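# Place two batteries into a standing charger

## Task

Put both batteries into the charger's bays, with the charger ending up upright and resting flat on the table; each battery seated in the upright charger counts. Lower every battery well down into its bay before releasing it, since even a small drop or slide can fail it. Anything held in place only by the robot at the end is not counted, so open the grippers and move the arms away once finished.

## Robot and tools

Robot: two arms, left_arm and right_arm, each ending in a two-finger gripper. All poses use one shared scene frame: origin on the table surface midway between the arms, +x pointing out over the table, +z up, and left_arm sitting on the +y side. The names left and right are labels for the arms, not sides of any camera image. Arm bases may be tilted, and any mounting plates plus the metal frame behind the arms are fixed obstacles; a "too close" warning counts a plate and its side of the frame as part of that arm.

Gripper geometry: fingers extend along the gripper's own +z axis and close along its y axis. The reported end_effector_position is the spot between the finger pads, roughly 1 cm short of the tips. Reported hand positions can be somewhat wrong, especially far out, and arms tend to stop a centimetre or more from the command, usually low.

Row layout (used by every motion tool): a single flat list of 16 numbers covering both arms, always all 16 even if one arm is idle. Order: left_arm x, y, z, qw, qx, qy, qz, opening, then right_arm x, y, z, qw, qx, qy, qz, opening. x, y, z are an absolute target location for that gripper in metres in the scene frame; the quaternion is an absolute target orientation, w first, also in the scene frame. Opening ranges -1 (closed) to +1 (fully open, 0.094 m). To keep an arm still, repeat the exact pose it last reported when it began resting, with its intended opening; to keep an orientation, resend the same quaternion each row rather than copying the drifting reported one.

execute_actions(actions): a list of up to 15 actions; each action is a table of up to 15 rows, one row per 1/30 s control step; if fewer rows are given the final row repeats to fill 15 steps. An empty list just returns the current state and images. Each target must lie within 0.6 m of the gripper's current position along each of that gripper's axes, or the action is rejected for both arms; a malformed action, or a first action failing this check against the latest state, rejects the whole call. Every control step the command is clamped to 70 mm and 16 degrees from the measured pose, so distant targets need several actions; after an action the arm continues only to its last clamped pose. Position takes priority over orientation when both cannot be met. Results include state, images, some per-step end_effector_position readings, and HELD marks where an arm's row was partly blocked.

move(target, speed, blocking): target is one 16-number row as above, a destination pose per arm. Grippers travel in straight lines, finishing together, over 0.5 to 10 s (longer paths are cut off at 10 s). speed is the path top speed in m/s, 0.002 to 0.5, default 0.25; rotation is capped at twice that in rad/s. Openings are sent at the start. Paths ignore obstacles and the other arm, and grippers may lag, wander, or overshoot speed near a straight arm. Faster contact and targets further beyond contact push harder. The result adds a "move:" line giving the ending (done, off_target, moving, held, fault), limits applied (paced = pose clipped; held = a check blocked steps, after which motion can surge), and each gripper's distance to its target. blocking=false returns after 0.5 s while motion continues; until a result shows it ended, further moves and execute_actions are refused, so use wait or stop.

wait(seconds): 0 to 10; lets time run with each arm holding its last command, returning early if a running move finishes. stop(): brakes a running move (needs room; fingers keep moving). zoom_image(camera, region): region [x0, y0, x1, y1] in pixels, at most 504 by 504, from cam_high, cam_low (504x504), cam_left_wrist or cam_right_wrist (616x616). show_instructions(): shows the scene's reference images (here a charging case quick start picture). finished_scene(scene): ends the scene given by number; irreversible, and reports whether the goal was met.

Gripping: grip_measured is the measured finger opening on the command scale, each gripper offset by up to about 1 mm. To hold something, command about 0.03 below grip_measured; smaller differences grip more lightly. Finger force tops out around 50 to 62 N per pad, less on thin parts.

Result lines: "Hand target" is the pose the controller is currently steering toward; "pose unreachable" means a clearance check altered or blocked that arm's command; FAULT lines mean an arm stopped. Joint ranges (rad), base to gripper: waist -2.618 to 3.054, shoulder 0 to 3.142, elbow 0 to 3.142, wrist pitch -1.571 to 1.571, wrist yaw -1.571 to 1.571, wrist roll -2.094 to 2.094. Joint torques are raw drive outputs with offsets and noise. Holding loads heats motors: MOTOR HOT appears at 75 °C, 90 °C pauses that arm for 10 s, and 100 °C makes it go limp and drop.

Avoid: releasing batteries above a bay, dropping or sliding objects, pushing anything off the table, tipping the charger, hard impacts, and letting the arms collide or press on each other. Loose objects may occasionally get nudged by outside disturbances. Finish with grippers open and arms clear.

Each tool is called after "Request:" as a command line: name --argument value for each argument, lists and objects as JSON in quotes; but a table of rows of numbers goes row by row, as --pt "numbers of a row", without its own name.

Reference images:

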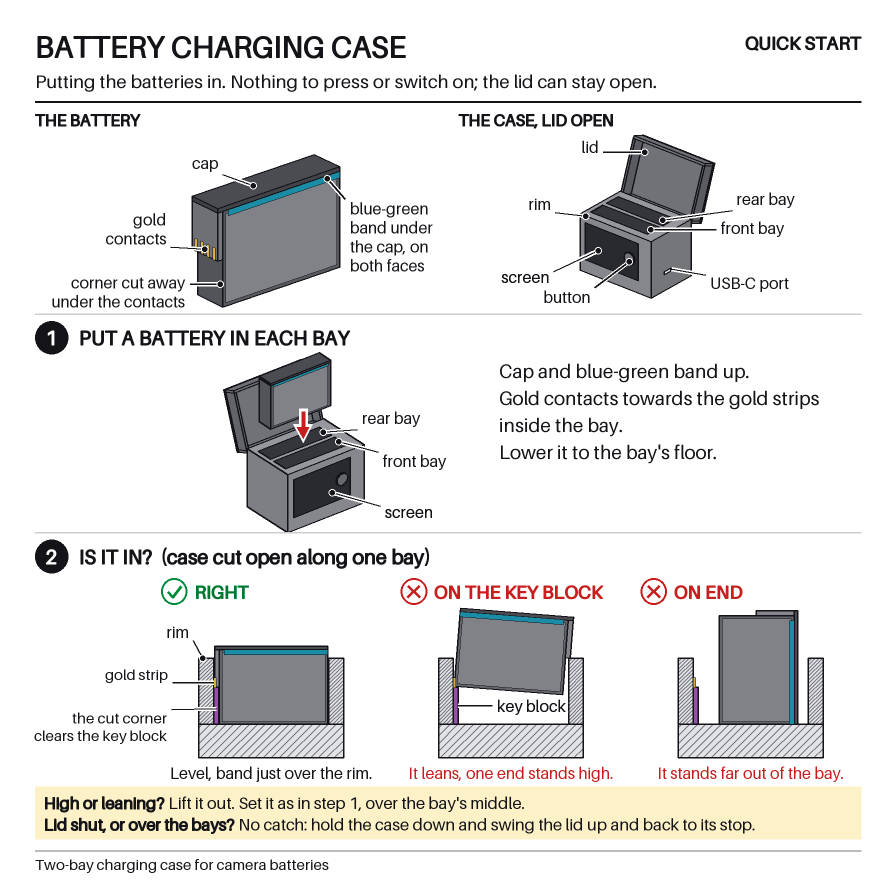

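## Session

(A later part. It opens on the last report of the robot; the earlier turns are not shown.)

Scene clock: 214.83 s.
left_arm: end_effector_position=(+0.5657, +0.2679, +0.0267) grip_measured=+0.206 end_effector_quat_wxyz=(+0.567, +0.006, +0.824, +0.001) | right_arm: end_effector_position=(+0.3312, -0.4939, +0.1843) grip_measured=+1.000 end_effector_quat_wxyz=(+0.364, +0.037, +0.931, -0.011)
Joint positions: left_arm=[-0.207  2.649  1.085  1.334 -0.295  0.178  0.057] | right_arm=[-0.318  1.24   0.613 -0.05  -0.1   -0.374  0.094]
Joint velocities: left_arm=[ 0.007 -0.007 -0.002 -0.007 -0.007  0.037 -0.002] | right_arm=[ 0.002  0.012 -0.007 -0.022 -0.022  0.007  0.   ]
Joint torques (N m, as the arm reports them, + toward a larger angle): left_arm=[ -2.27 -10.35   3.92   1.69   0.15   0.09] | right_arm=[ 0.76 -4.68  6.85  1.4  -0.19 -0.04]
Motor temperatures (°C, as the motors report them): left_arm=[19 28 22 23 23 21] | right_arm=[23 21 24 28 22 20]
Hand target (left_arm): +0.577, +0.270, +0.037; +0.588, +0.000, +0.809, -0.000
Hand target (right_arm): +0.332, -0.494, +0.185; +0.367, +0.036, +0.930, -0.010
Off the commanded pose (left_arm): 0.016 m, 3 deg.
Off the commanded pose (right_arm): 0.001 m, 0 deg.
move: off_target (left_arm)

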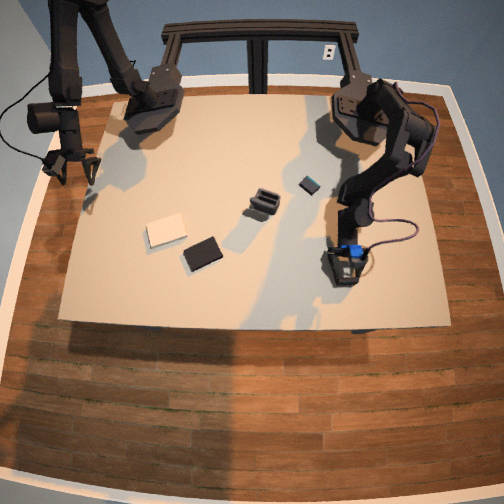

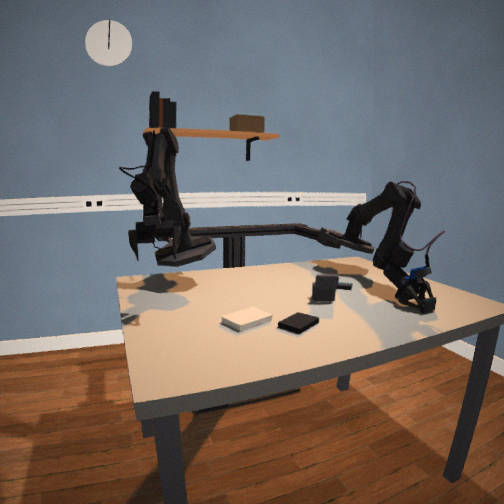

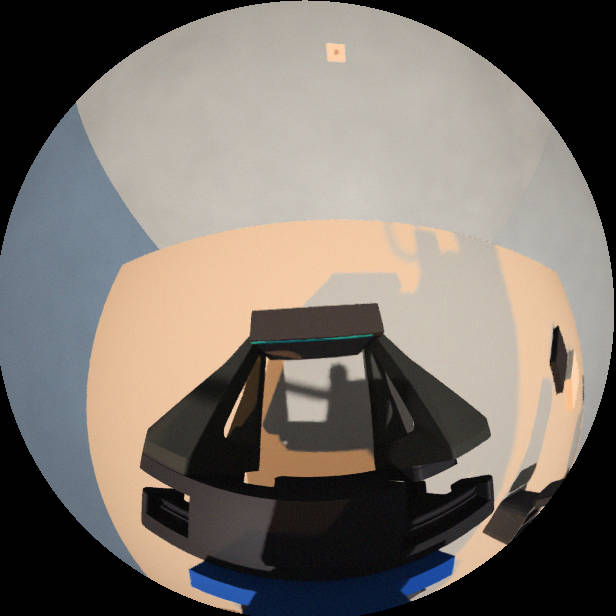

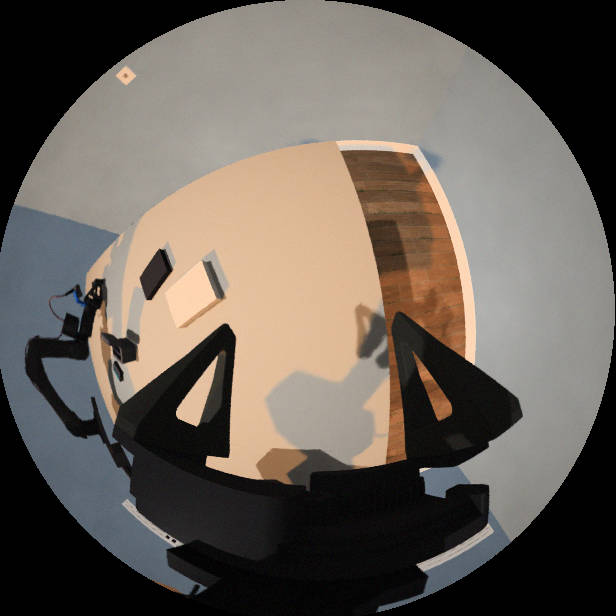

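Request:
execute_actions --actions '[[[0.578,0.27,0.037,0.588,0,0.809,0,0.22, 0.3322,-0.4937,0.1851,0.367,0.036,0.930,-0.010,1]],[[0.578,0.27,0.037,0.588,0,0.809,0,0.3, 0.3322,-0.4937,0.1851,0.367,0.036,0.930,-0.010,1]],[[0.578,0.27,0.037,0.588,0,0.809,0,0.7, 0.3322,-0.4937,0.1851,0.367,0.036,0.930,-0.010,1]]]'

Request:
zoom_image --camera "cam_low" --region '[390, 270, 460, 330]'

Scene clock: 220.50 s.
left_arm: end_effector_position=(+0.5666, +0.2681, +0.0290) grip_measured=+0.698 end_effector_quat_wxyz=(+0.571, +0.005, +0.821, +0.000) | right_arm: end_effector_position=(+0.3312, -0.4939, +0.1843) grip_measured=+1.000 end_effector_quat_wxyz=(+0.364, +0.037, +0.931, -0.011)
Joint positions: left_arm=[-0.207  2.649  1.085  1.344 -0.293  0.178  0.08 ] | right_arm=[-0.318  1.24   0.613 -0.05  -0.1   -0.374  0.094]
Joint velocities: left_arm=[-0.007 -0.002 -0.007 -0.022  0.022  0.007 -0.   ] | right_arm=[-0.002 -0.002 -0.007  0.007  0.022 -0.022  0.   ]
Joint torques (N m, as the arm reports them, + toward a larger angle): left_arm=[ -2.3  -10.25   3.88   1.55   0.13   0.08] | right_arm=[ 0.78 -4.59  6.89  1.4  -0.18 -0.05]
Motor temperatures (°C, as the motors report them): left_arm=[19 28 22 23 23 21] | right_arm=[23 21 24 28 22 20]
Hand target (left_arm): +0.577, +0.270, +0.037; +0.588, +0.000, +0.809, -0.000
Hand target (right_arm): +0.332, -0.494, +0.185; +0.367, +0.036, +0.930, -0.010
Off the commanded pose (left_arm): 0.014 m, 2 deg.
Off the commanded pose (right_arm): 0.001 m, 0 deg.
Step readings (end_effector_position; steps 1 to 15: 1st action; 16 to 30: 2nd action; 31 to 45: 3rd action):
0: left_arm (+0.5658, +0.2679, +0.0268) | right_arm (+0.3312, -0.4939, +0.1843)
1: left_arm (+0.5658, +0.2679, +0.0268) | right_arm (+0.3312, -0.4939, +0.1843)
2: left_arm (+0.5658, +0.2679, +0.0268) | right_arm (+0.3312, -0.4939, +0.1843)
4: left_arm (+0.5658, +0.2679, +0.0268) | right_arm (+0.3312, -0.4939, +0.1843)
8: left_arm (+0.5658, +0.2679, +0.0268) | right_arm (+0.3312, -0.4939, +0.1843)
15: left_arm (+0.5658, +0.2679, +0.0268) | right_arm (+0.3312, -0.4939, +0.1843)
16: left_arm (+0.5658, +0.2679, +0.0269) | right_arm (+0.3312, -0.4939, +0.1843)
17: left_arm (+0.5659, +0.2679, +0.0272) | right_arm (+0.3312, -0.4939, +0.1843)
19: left_arm (+0.5662, +0.2680, +0.0279) | right_arm (+0.3312, -0.4939, +0.1843)
23: left_arm (+0.5665, +0.2680, +0.0286) | right_arm (+0.3312, -0.4939, +0.1843)
30: left_arm (+0.5666, +0.2681, +0.0290) | right_arm (+0.3312, -0.4939, +0.1843)
31: left_arm (+0.5666, +0.2681, +0.0290) | right_arm (+0.3312, -0.4939, +0.1843)
32: left_arm (+0.5666, +0.2681, +0.0290) | right_arm (+0.3312, -0.4939, +0.1843)
34: left_arm (+0.5666, +0.2681, +0.0290) | right_arm (+0.3312, -0.4939, +0.1843)
38: left_arm (+0.5666, +0.2681, +0.0290) | right_arm (+0.3312, -0.4939, +0.1843)
45: end_effector_position above

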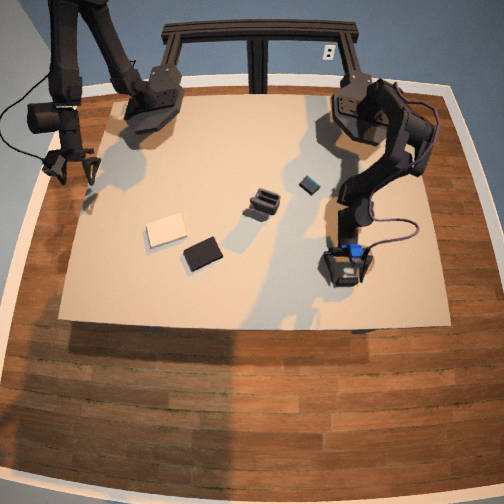

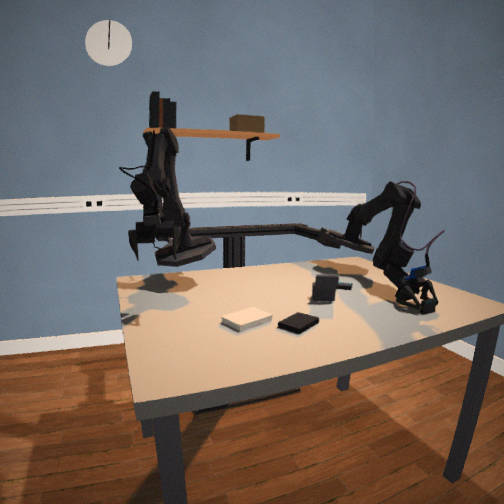

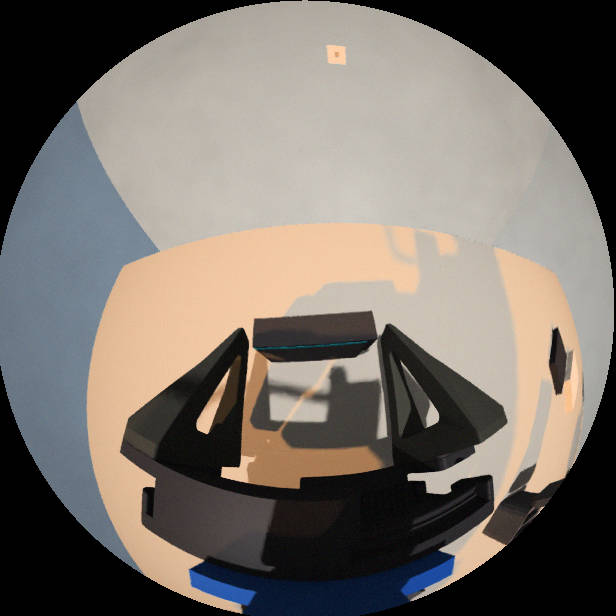

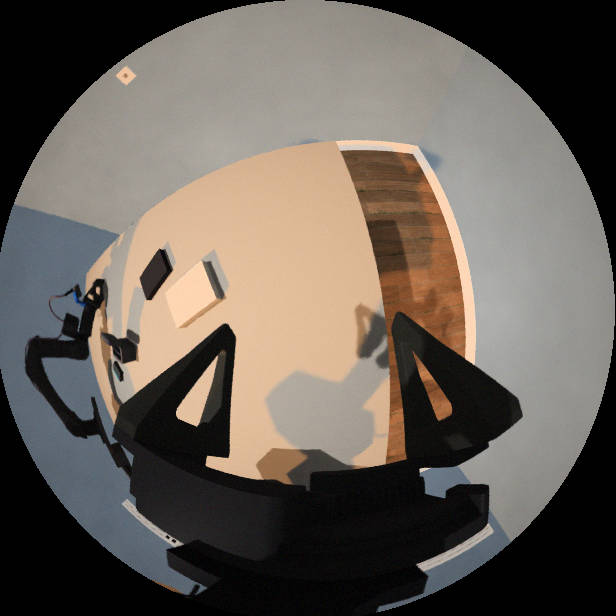

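Region (390, 270, 460, 330) of cam_low's 504x504 image, scaled by 7.200, with more detail than that image has; it fills the top 432 rows of this view, and the rest is white.

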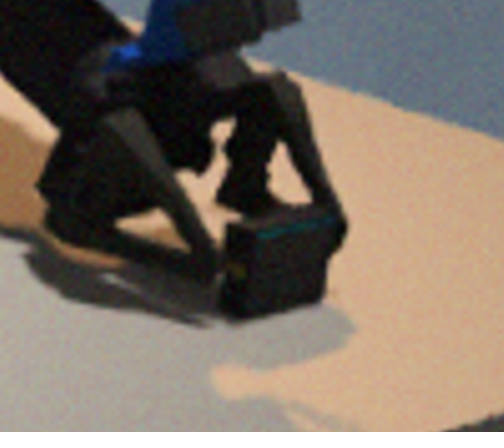

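Request:
move --target '[0.525,0.27,0.06,0.588,0,0.809,0,0.8, 0.3322,-0.4937,0.1851,0.367,0.036,0.930,-0.010,1]' --speed 0.1

Request:
move --target '[0.53,0.27,0.13,0.26,0,0.966,0,0.8, 0.3322,-0.4937,0.1851,0.367,0.036,0.930,-0.010,1]' --speed 0.2

Request:
move --target '[0.575,0.268,0.10,0,0,1,0,0.8, 0.3322,-0.4937,0.1851,0.367,0.036,0.930,-0.010,1]' --speed 0.15

Scene clock: 233.33 s.
left_arm: end_effector_position=(+0.5258, +0.2741, +0.0459) grip_measured=+0.798 end_effector_quat_wxyz=(+0.576, +0.002, +0.817, +0.005) | right_arm: end_effector_position=(+0.3312, -0.4939, +0.1843) grip_measured=+1.000 end_effector_quat_wxyz=(+0.364, +0.037, +0.931, -0.011)
Joint positions: left_arm=[-0.233  2.586  0.884  1.496 -0.326  0.178  0.084] | right_arm=[-0.318  1.24   0.613 -0.05  -0.1   -0.374  0.094]
Joint velocities: left_arm=[-0.012 -0.002 -0.017 -0.007  0.022  0.037 -0.001] | right_arm=[-0.017 -0.002  0.012 -0.037 -0.037  0.066  0.   ]
Joint torques (N m, as the arm reports them, + toward a larger angle): left_arm=[ -3.99 -12.43   0.27   1.59   0.02  -0.03] | right_arm=[ 0.9  -4.58  6.91  1.37 -0.17 -0.03]
Motor temperatures (°C, as the motors report them): left_arm=[19 28 22 24 23 21] | right_arm=[23 21 24 28 22 20]
Hand target (left_arm): +0.526, +0.270, +0.060; +0.588, +0.000, +0.809, -0.001
Hand target (right_arm): +0.332, -0.494, +0.185; +0.367, +0.036, +0.930, -0.010
Off the commanded pose (left_arm): 0.015 m, 2 deg.
Off the commanded pose (right_arm): 0.001 m, 0 deg.
move: off_target (left_arm)

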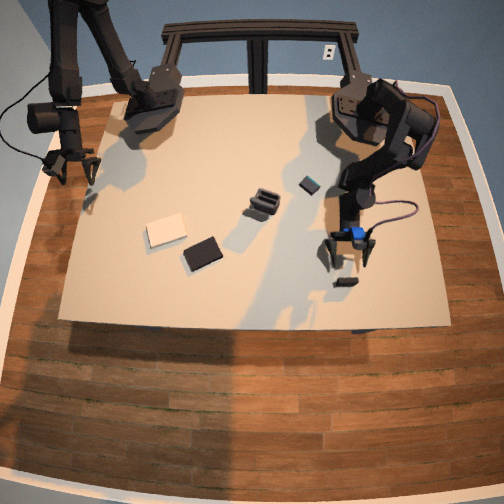

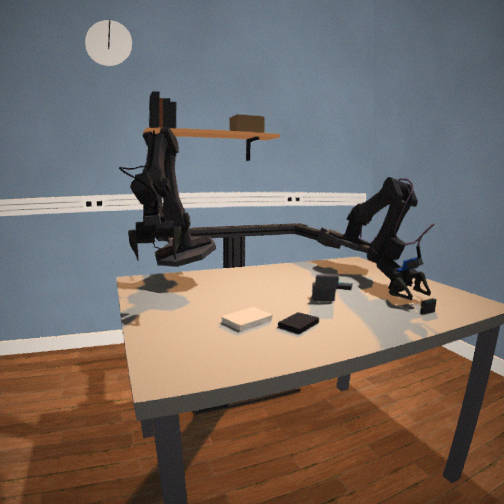

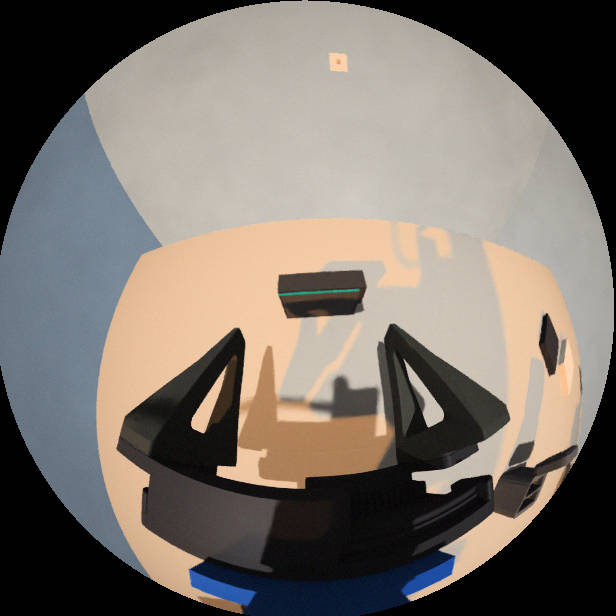

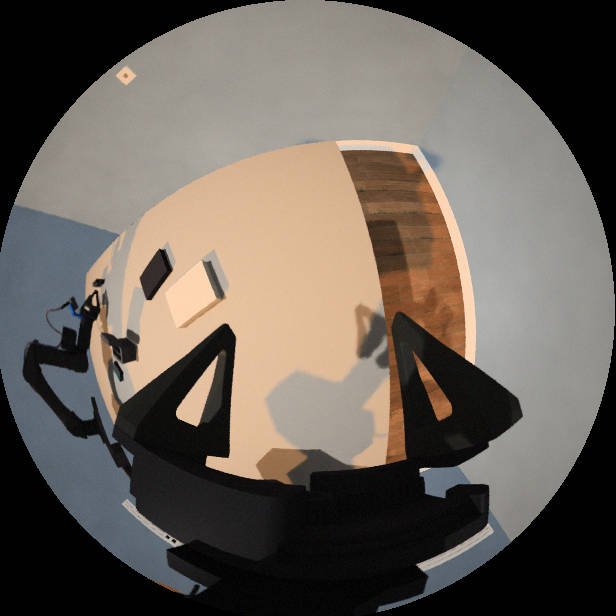

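Scene clock: 235.87 s.
left_arm: end_effector_position=(+0.5224, +0.2795, +0.1146) grip_measured=+0.798 end_effector_quat_wxyz=(+0.243, -0.004, +0.970, +0.015) | right_arm: end_effector_position=(+0.3312, -0.4939, +0.1842) grip_measured=+1.000 end_effector_quat_wxyz=(+0.364, +0.037, +0.931, -0.011)
Joint positions: left_arm=[-0.288  2.085  1.326 -0.252 -0.407 -0.15   0.084] | right_arm=[-0.318  1.24   0.613 -0.05  -0.099 -0.374  0.094]
Joint velocities: left_arm=[ 0.012 -0.012  0.002  0.066 -0.051 -0.051 -0.   ] | right_arm=[-0.017 -0.007 -0.002  0.022  0.037 -0.051  0.   ]
Joint torques (N m, as the arm reports them, + toward a larger angle): left_arm=[ -4.27 -11.52   6.32   0.75  -0.06  -0.06] | right_arm=[ 0.94 -4.61  6.81  1.4  -0.19  0.02]
Motor temperatures (°C, as the motors report them): left_arm=[19 28 23 24 23 21] | right_arm=[23 21 24 28 22 20]
Hand target (left_arm): +0.531, +0.270, +0.131; +0.260, -0.003, +0.966, +0.004
Hand target (right_arm): +0.332, -0.494, +0.185; +0.367, +0.036, +0.930, -0.010
Off the commanded pose (left_arm): 0.020 m, 3 deg.
Off the commanded pose (right_arm): 0.001 m, 0 deg.
move: off_target (left_arm)

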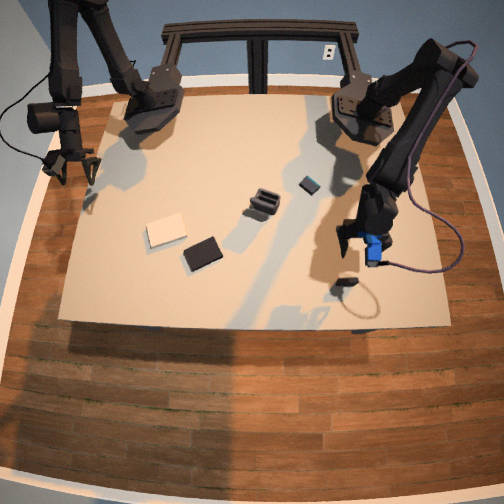

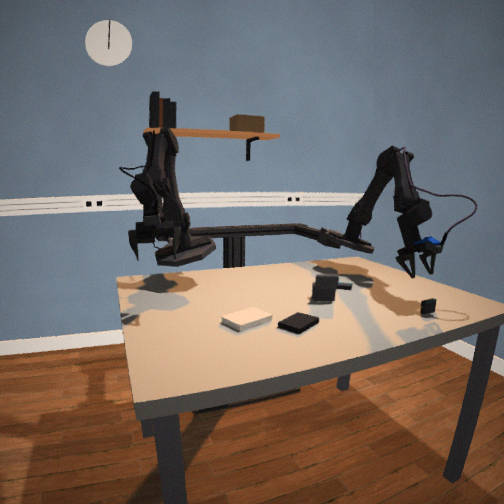

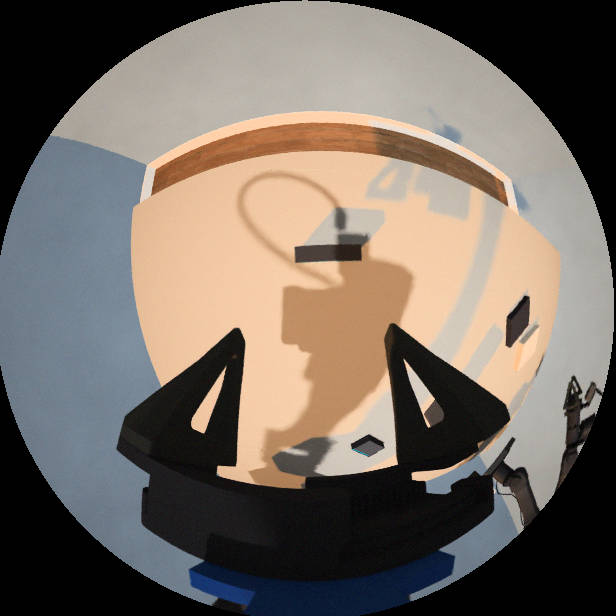

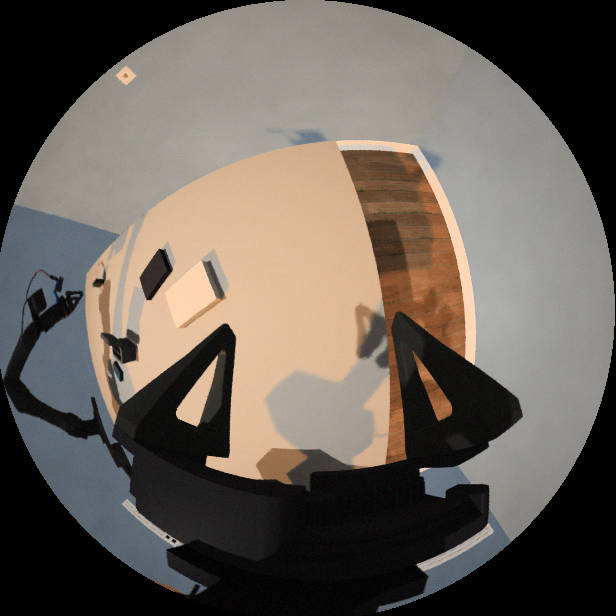

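Scene clock: 238.37 s.
left_arm: end_effector_position=(+0.5673, +0.2676, +0.0880) grip_measured=+0.798 end_effector_quat_wxyz=(+0.013, +0.006, +1.000, +0.004) | right_arm: end_effector_position=(+0.3311, -0.4940, +0.1842) grip_measured=+1.000 end_effector_quat_wxyz=(+0.364, +0.037, +0.931, -0.011)
Joint positions: left_arm=[-0.229  2.87   2.847 -1.447 -0.272 -0.232  0.084] | right_arm=[-0.318  1.24   0.613 -0.05  -0.099 -0.374  0.094]
Joint velocities: left_arm=[ 0.002 -0.012  0.002  0.051 -0.007  0.022  0.   ] | right_arm=[-0.007  0.012 -0.002 -0.037  0.066  0.007  0.   ]
Joint torques (N m, as the arm reports them, + toward a larger angle): left_arm=[ -3.69 -14.97   6.45   0.07   0.02  -0.07] | right_arm=[ 0.88 -4.57  6.86  1.42 -0.18 -0.02]
Motor temperatures (°C, as the motors report them): left_arm=[19 29 23 24 23 21] | right_arm=[23 21 24 28 22 20]
Hand target (left_arm): +0.572, +0.268, +0.098; +0.024, -0.000, +1.000, -0.002
Hand target (right_arm): +0.332, -0.494, +0.185; +0.367, +0.036, +0.930, -0.010
Off the commanded pose (left_arm): 0.014 m, 2 deg.
Off the commanded pose (right_arm): 0.001 m, 0 deg.
elbow stopped short (left arm): the move would have taken joint 3 (elbow) straighter than the controller allows; a more bent joint 3 avoids this.
move: off_target (left_arm)

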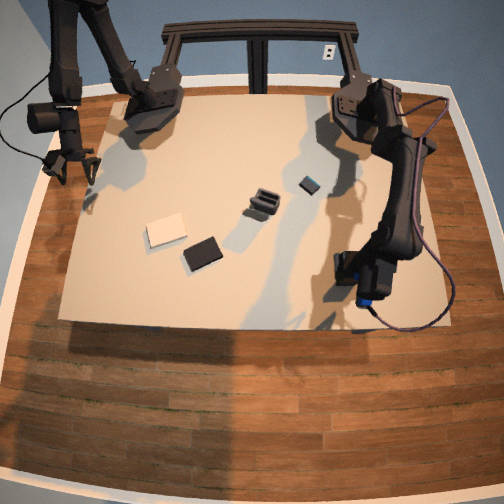

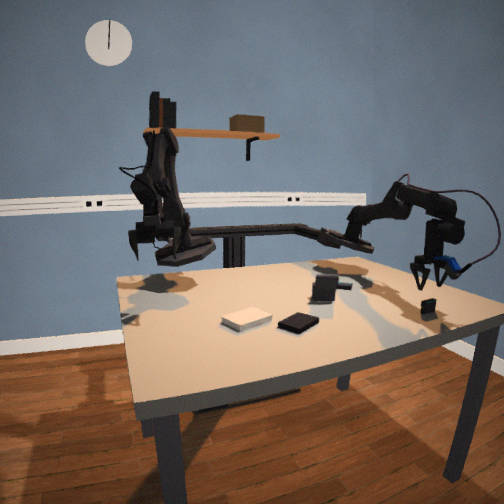

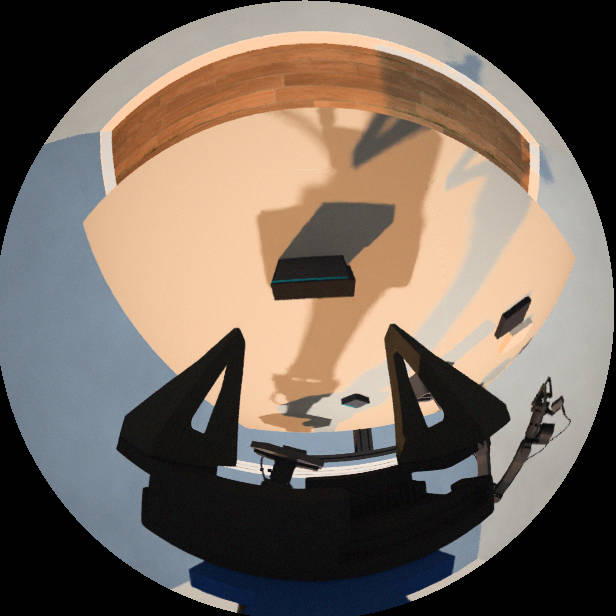

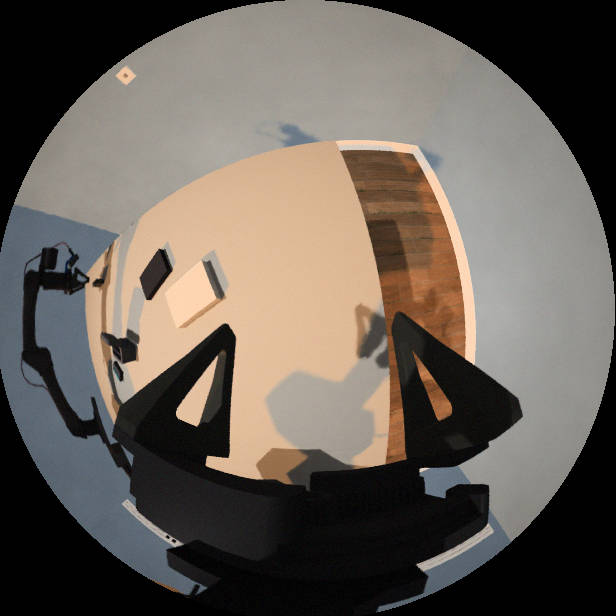

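Request:
move --target '[0.575,0.268,0.078,0.087,-0.035,0.995,0.003,0.8, 0.3322,-0.4937,0.1851,0.367,0.036,0.930,-0.010,1]' --speed 0.06

Request:
zoom_image --camera "cam_left_wrist" --region '[200, 200, 440, 400]'

Request:
zoom_image --camera "cam_low" --region '[390, 250, 470, 330]'

Scene clock: 256.40 s.
left_arm: end_effector_position=(+0.5684, +0.2654, +0.0638) grip_measured=+0.798 end_effector_quat_wxyz=(+0.067, -0.027, +0.997, +0.002) | right_arm: end_effector_position=(+0.3311, -0.4939, +0.1841) grip_measured=+1.000 end_effector_quat_wxyz=(+0.364, +0.037, +0.931, -0.011)
Joint positions: left_arm=[-0.229  2.617  2.232 -0.976 -0.297 -0.268  0.084] | right_arm=[-0.318  1.24   0.613 -0.051 -0.099 -0.374  0.094]
Joint velocities: left_arm=[-0.007  0.027  0.007  0.037  0.022  0.095  0.   ] | right_arm=[-0.007 -0.002  0.007 -0.007  0.022  0.022  0.   ]
Joint torques (N m, as the arm reports them, + toward a larger angle): left_arm=[ -3.68 -17.19   3.86   0.47  -0.12  -0.07] | right_arm=[ 0.82 -4.71  6.88  1.38 -0.18 -0.05]
Motor temperatures (°C, as the motors report them): left_arm=[19 31 23 22 23 21] | right_arm=[23 21 24 28 22 20]
Hand target (left_arm): +0.576, +0.268, +0.079; +0.087, -0.035, +0.996, +0.002
Hand target (right_arm): +0.332, -0.494, +0.185; +0.367, +0.036, +0.930, -0.010
Off the commanded pose (left_arm): 0.016 m, 2 deg.
Off the commanded pose (right_arm): 0.002 m, 0 deg.
move: off_target (left_arm)

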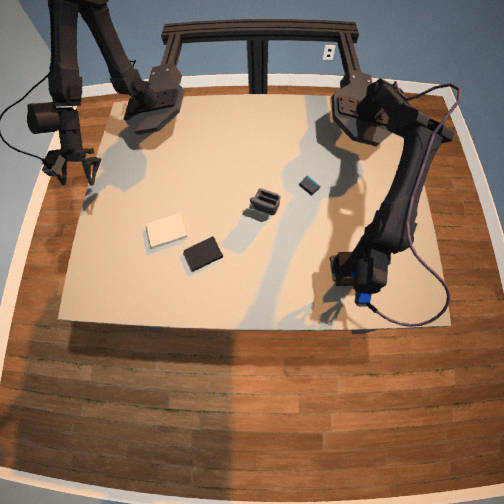

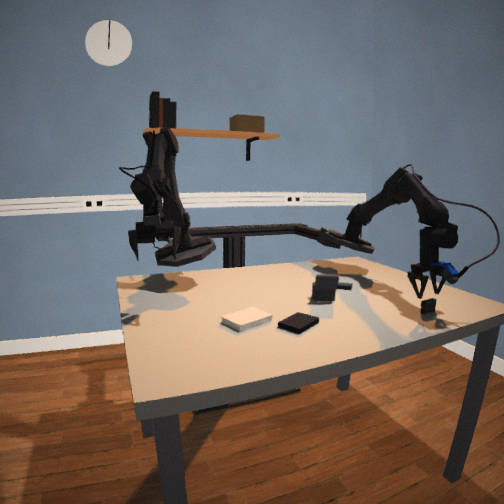

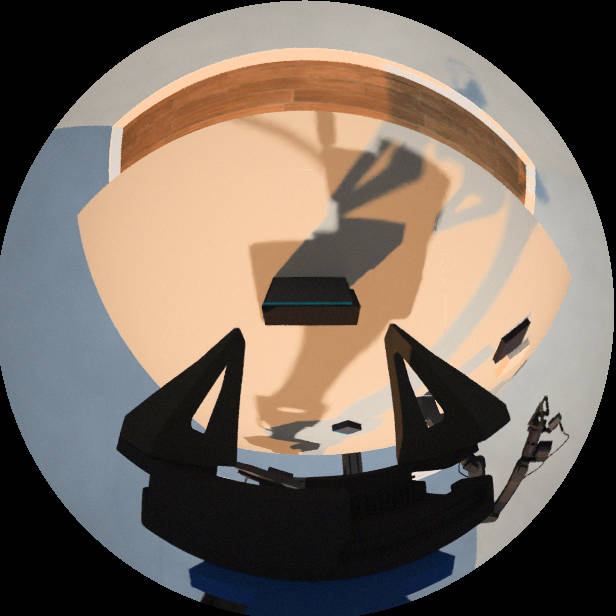

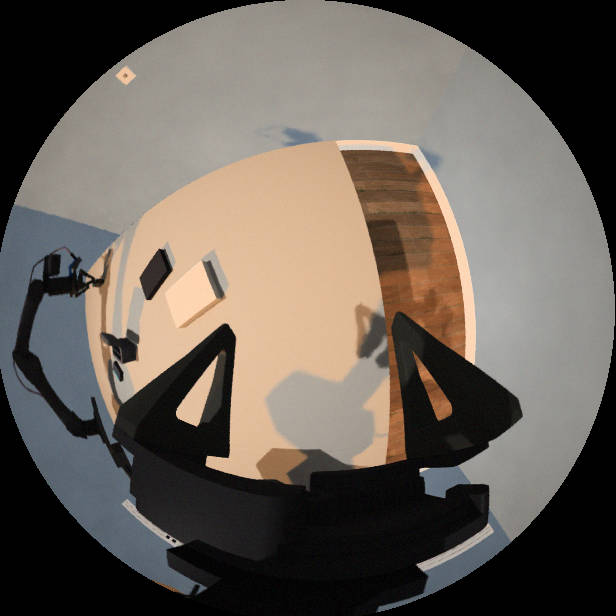

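Region (200, 200, 440, 400) of cam_left_wrist's 616x616 image, scaled by 2.100, with more detail than that image has.

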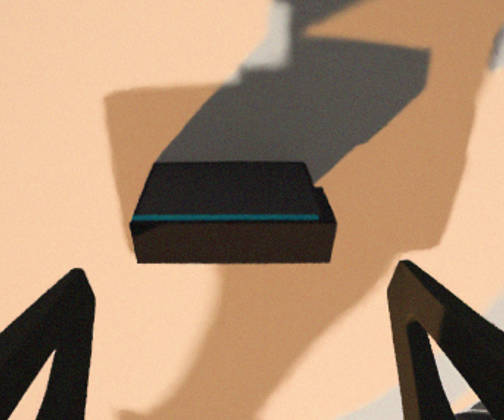

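Region (390, 250, 470, 330) of cam_low's 504x504 image, scaled by 6.300, with more detail than that image has.

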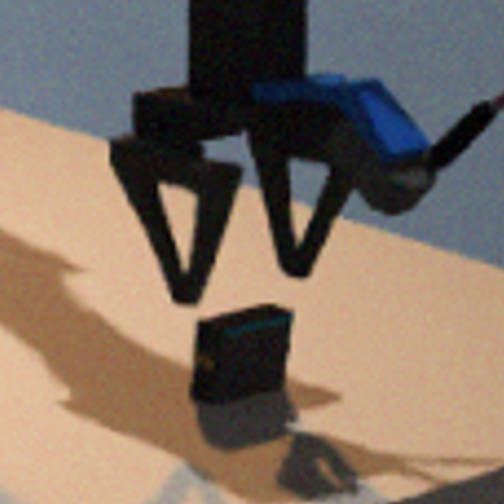

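Request:
move --target '[0.575,0.267,0.063,0.087,-0.035,0.995,0.003,0.6, 0.3322,-0.4937,0.1851,0.367,0.036,0.930,-0.010,1]' --speed 0.03

Request:
zoom_image --camera "cam_left_wrist" --region '[200, 240, 440, 400]'

Request:
zoom_image --camera "cam_low" --region '[390, 260, 470, 330]'

Scene clock: 266.43 s.
left_arm: end_effector_position=(+0.5698, +0.2633, +0.0572) grip_measured=+0.602 end_effector_quat_wxyz=(+0.074, -0.030, +0.997, +0.001) | right_arm: end_effector_position=(+0.3311, -0.4939, +0.1841) grip_measured=+1.000 end_effector_quat_wxyz=(+0.364, +0.037, +0.931, -0.011)
Joint positions: left_arm=[-0.229  2.617  2.202 -0.931 -0.298 -0.268  0.075] | right_arm=[-0.318  1.24   0.613 -0.051 -0.099 -0.374  0.094]
Joint velocities: left_arm=[-0.007  0.007 -0.012  0.051  0.007  0.007  0.001] | right_arm=[-0.022  0.002  0.007  0.037  0.007 -0.022  0.   ]
Joint torques (N m, as the arm reports them, + toward a larger angle): left_arm=[ -3.35 -15.55   3.88   0.45  -0.12   0.  ] | right_arm=[ 0.75 -4.63  6.81  1.41 -0.2  -0.05]
Motor temperatures (°C, as the motors report them): left_arm=[19 33 23 21 23 21] | right_arm=[23 21 24 29 22 20]
Hand target (left_arm): +0.575, +0.267, +0.063; +0.087, -0.035, +0.996, +0.003
Hand target (right_arm): +0.332, -0.494, +0.185; +0.367, +0.036, +0.930, -0.010
Off the commanded pose (left_arm): 0.009 m, 2 deg.
Off the commanded pose (right_arm): 0.002 m, 0 deg.
move: done

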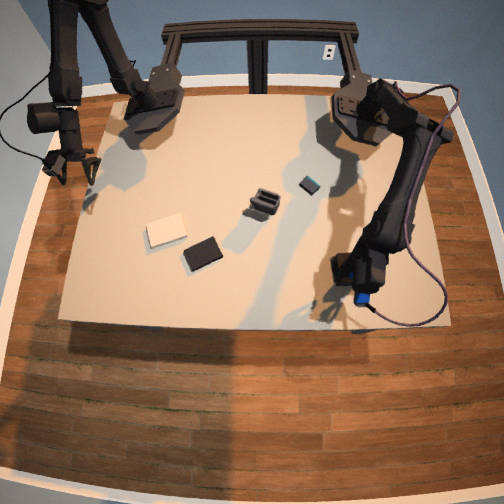

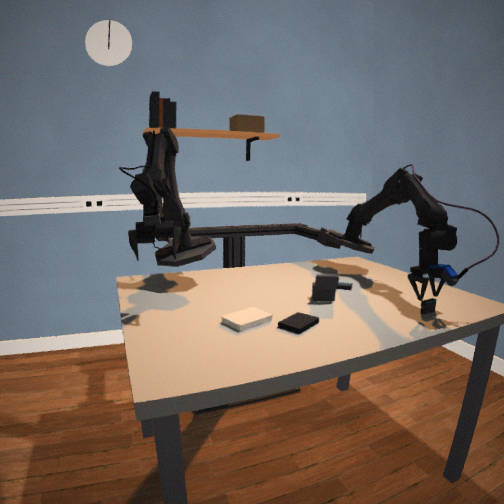

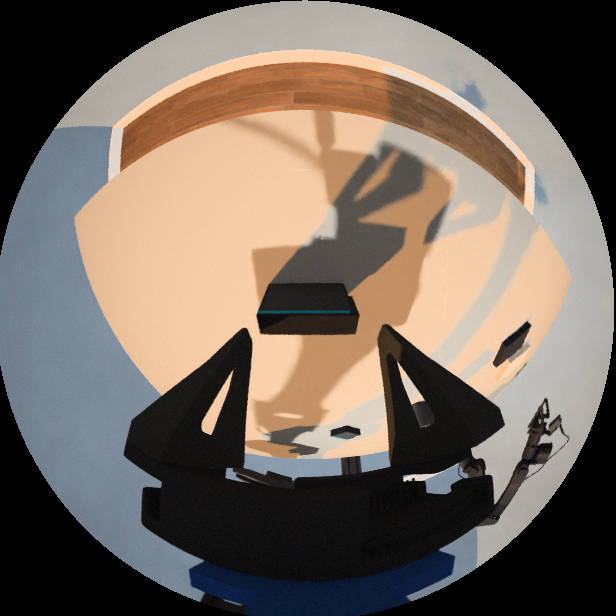

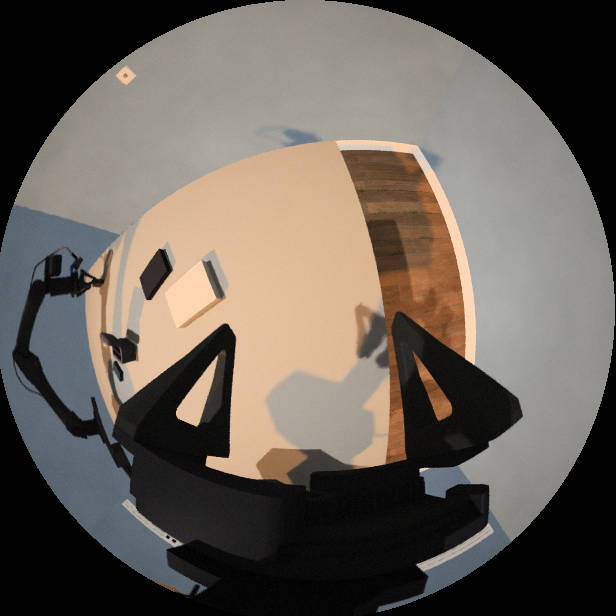

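Region (200, 240, 440, 400) of cam_left_wrist's 616x616 image, scaled by 2.100, with more detail than that image has.

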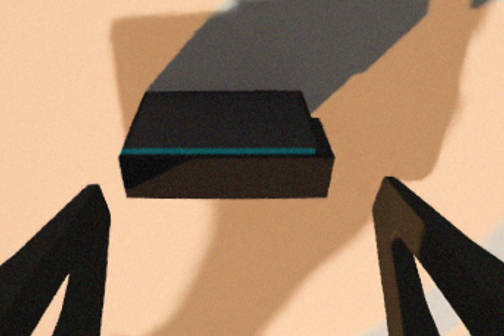

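Region (390, 260, 470, 330) of cam_low's 504x504 image, scaled by 6.300, with more detail than that image has; it fills the top 441 rows of this view, and the rest is white.

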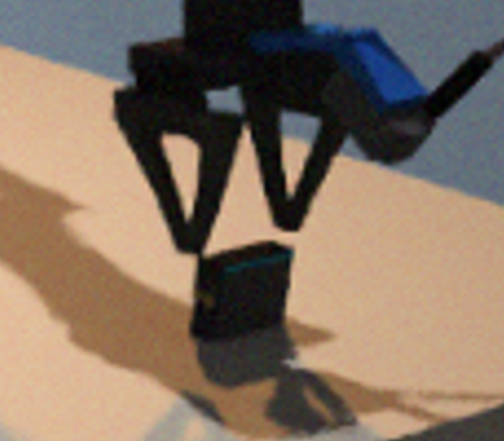

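Request:
move --target '[0.575,0.273,0.053,0.087,-0.035,0.995,0.003,0.75, 0.3322,-0.4937,0.1851,0.367,0.036,0.930,-0.010,1]' --speed 0.03

Request:
zoom_image --camera "cam_left_wrist" --region '[200, 240, 440, 400]'

Request:
zoom_image --camera "cam_low" --region '[390, 260, 470, 330]'

Scene clock: 270.63 s.
left_arm: end_effector_position=(+0.5712, +0.2724, +0.0479) grip_measured=+0.748 end_effector_quat_wxyz=(+0.076, -0.036, +0.996, +0.002) | right_arm: end_effector_position=(+0.3311, -0.4939, +0.1841) grip_measured=+1.000 end_effector_quat_wxyz=(+0.364, +0.037, +0.931, -0.011)
Joint positions: left_arm=[-0.209  2.617  2.173 -0.893 -0.299 -0.259  0.082] | right_arm=[-0.318  1.24   0.613 -0.051 -0.099 -0.374  0.094]
Joint velocities: left_arm=[ 0.002  0.012 -0.002 -0.022  0.007 -0.007 -0.   ] | right_arm=[ 0.022 -0.007 -0.017 -0.051  0.037 -0.022  0.   ]
Joint torques (N m, as the arm reports them, + toward a larger angle): left_arm=[ -3.63 -15.17   3.98   0.47  -0.09   0.11] | right_arm=[ 0.84 -4.6   6.8   1.41 -0.16  0.  ]
Motor temperatures (°C, as the motors report them): left_arm=[19 33 23 21 23 21] | right_arm=[23 21 24 29 22 20]
Hand target (left_arm): +0.575, +0.273, +0.053; +0.087, -0.035, +0.996, +0.003
Hand target (right_arm): +0.332, -0.494, +0.185; +0.367, +0.036, +0.930, -0.010
Off the commanded pose (left_arm): 0.006 m, 1 deg.
Off the commanded pose (right_arm): 0.002 m, 0 deg.
move: done

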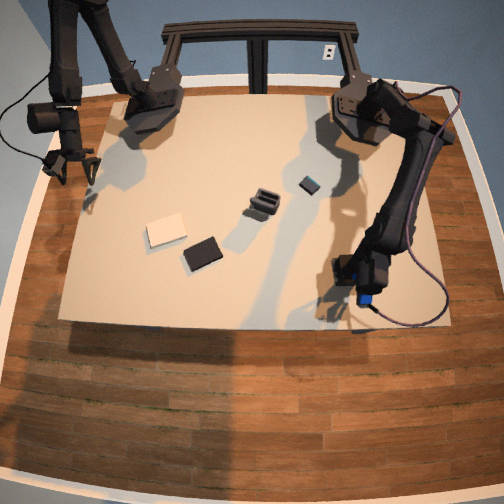

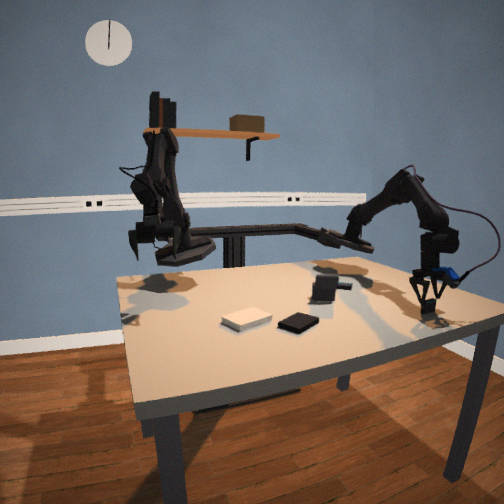

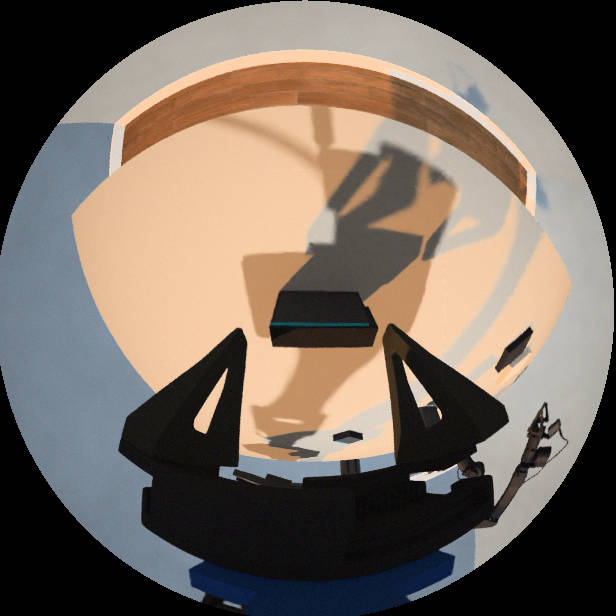

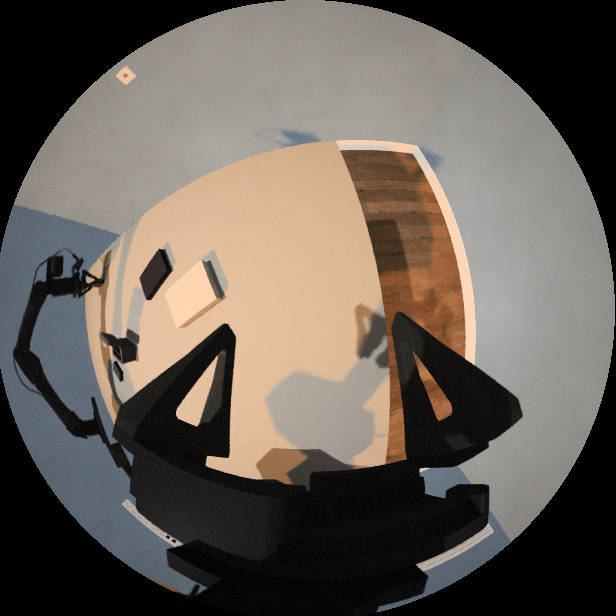

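Region (200, 240, 440, 400) of cam_left_wrist's 616x616 image, scaled by 2.100, with more detail than that image has.

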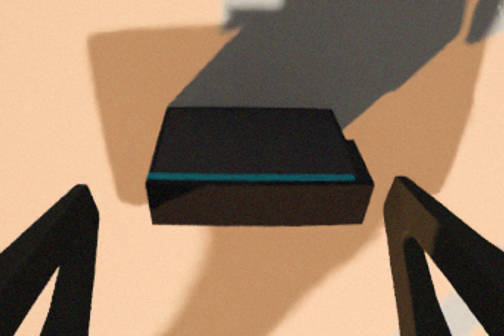

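Region (390, 260, 470, 330) of cam_low's 504x504 image, scaled by 6.300, with more detail than that image has; it fills the top 441 rows of this view, and the rest is white.

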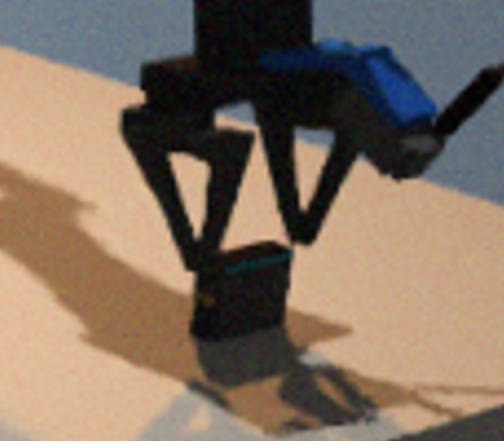

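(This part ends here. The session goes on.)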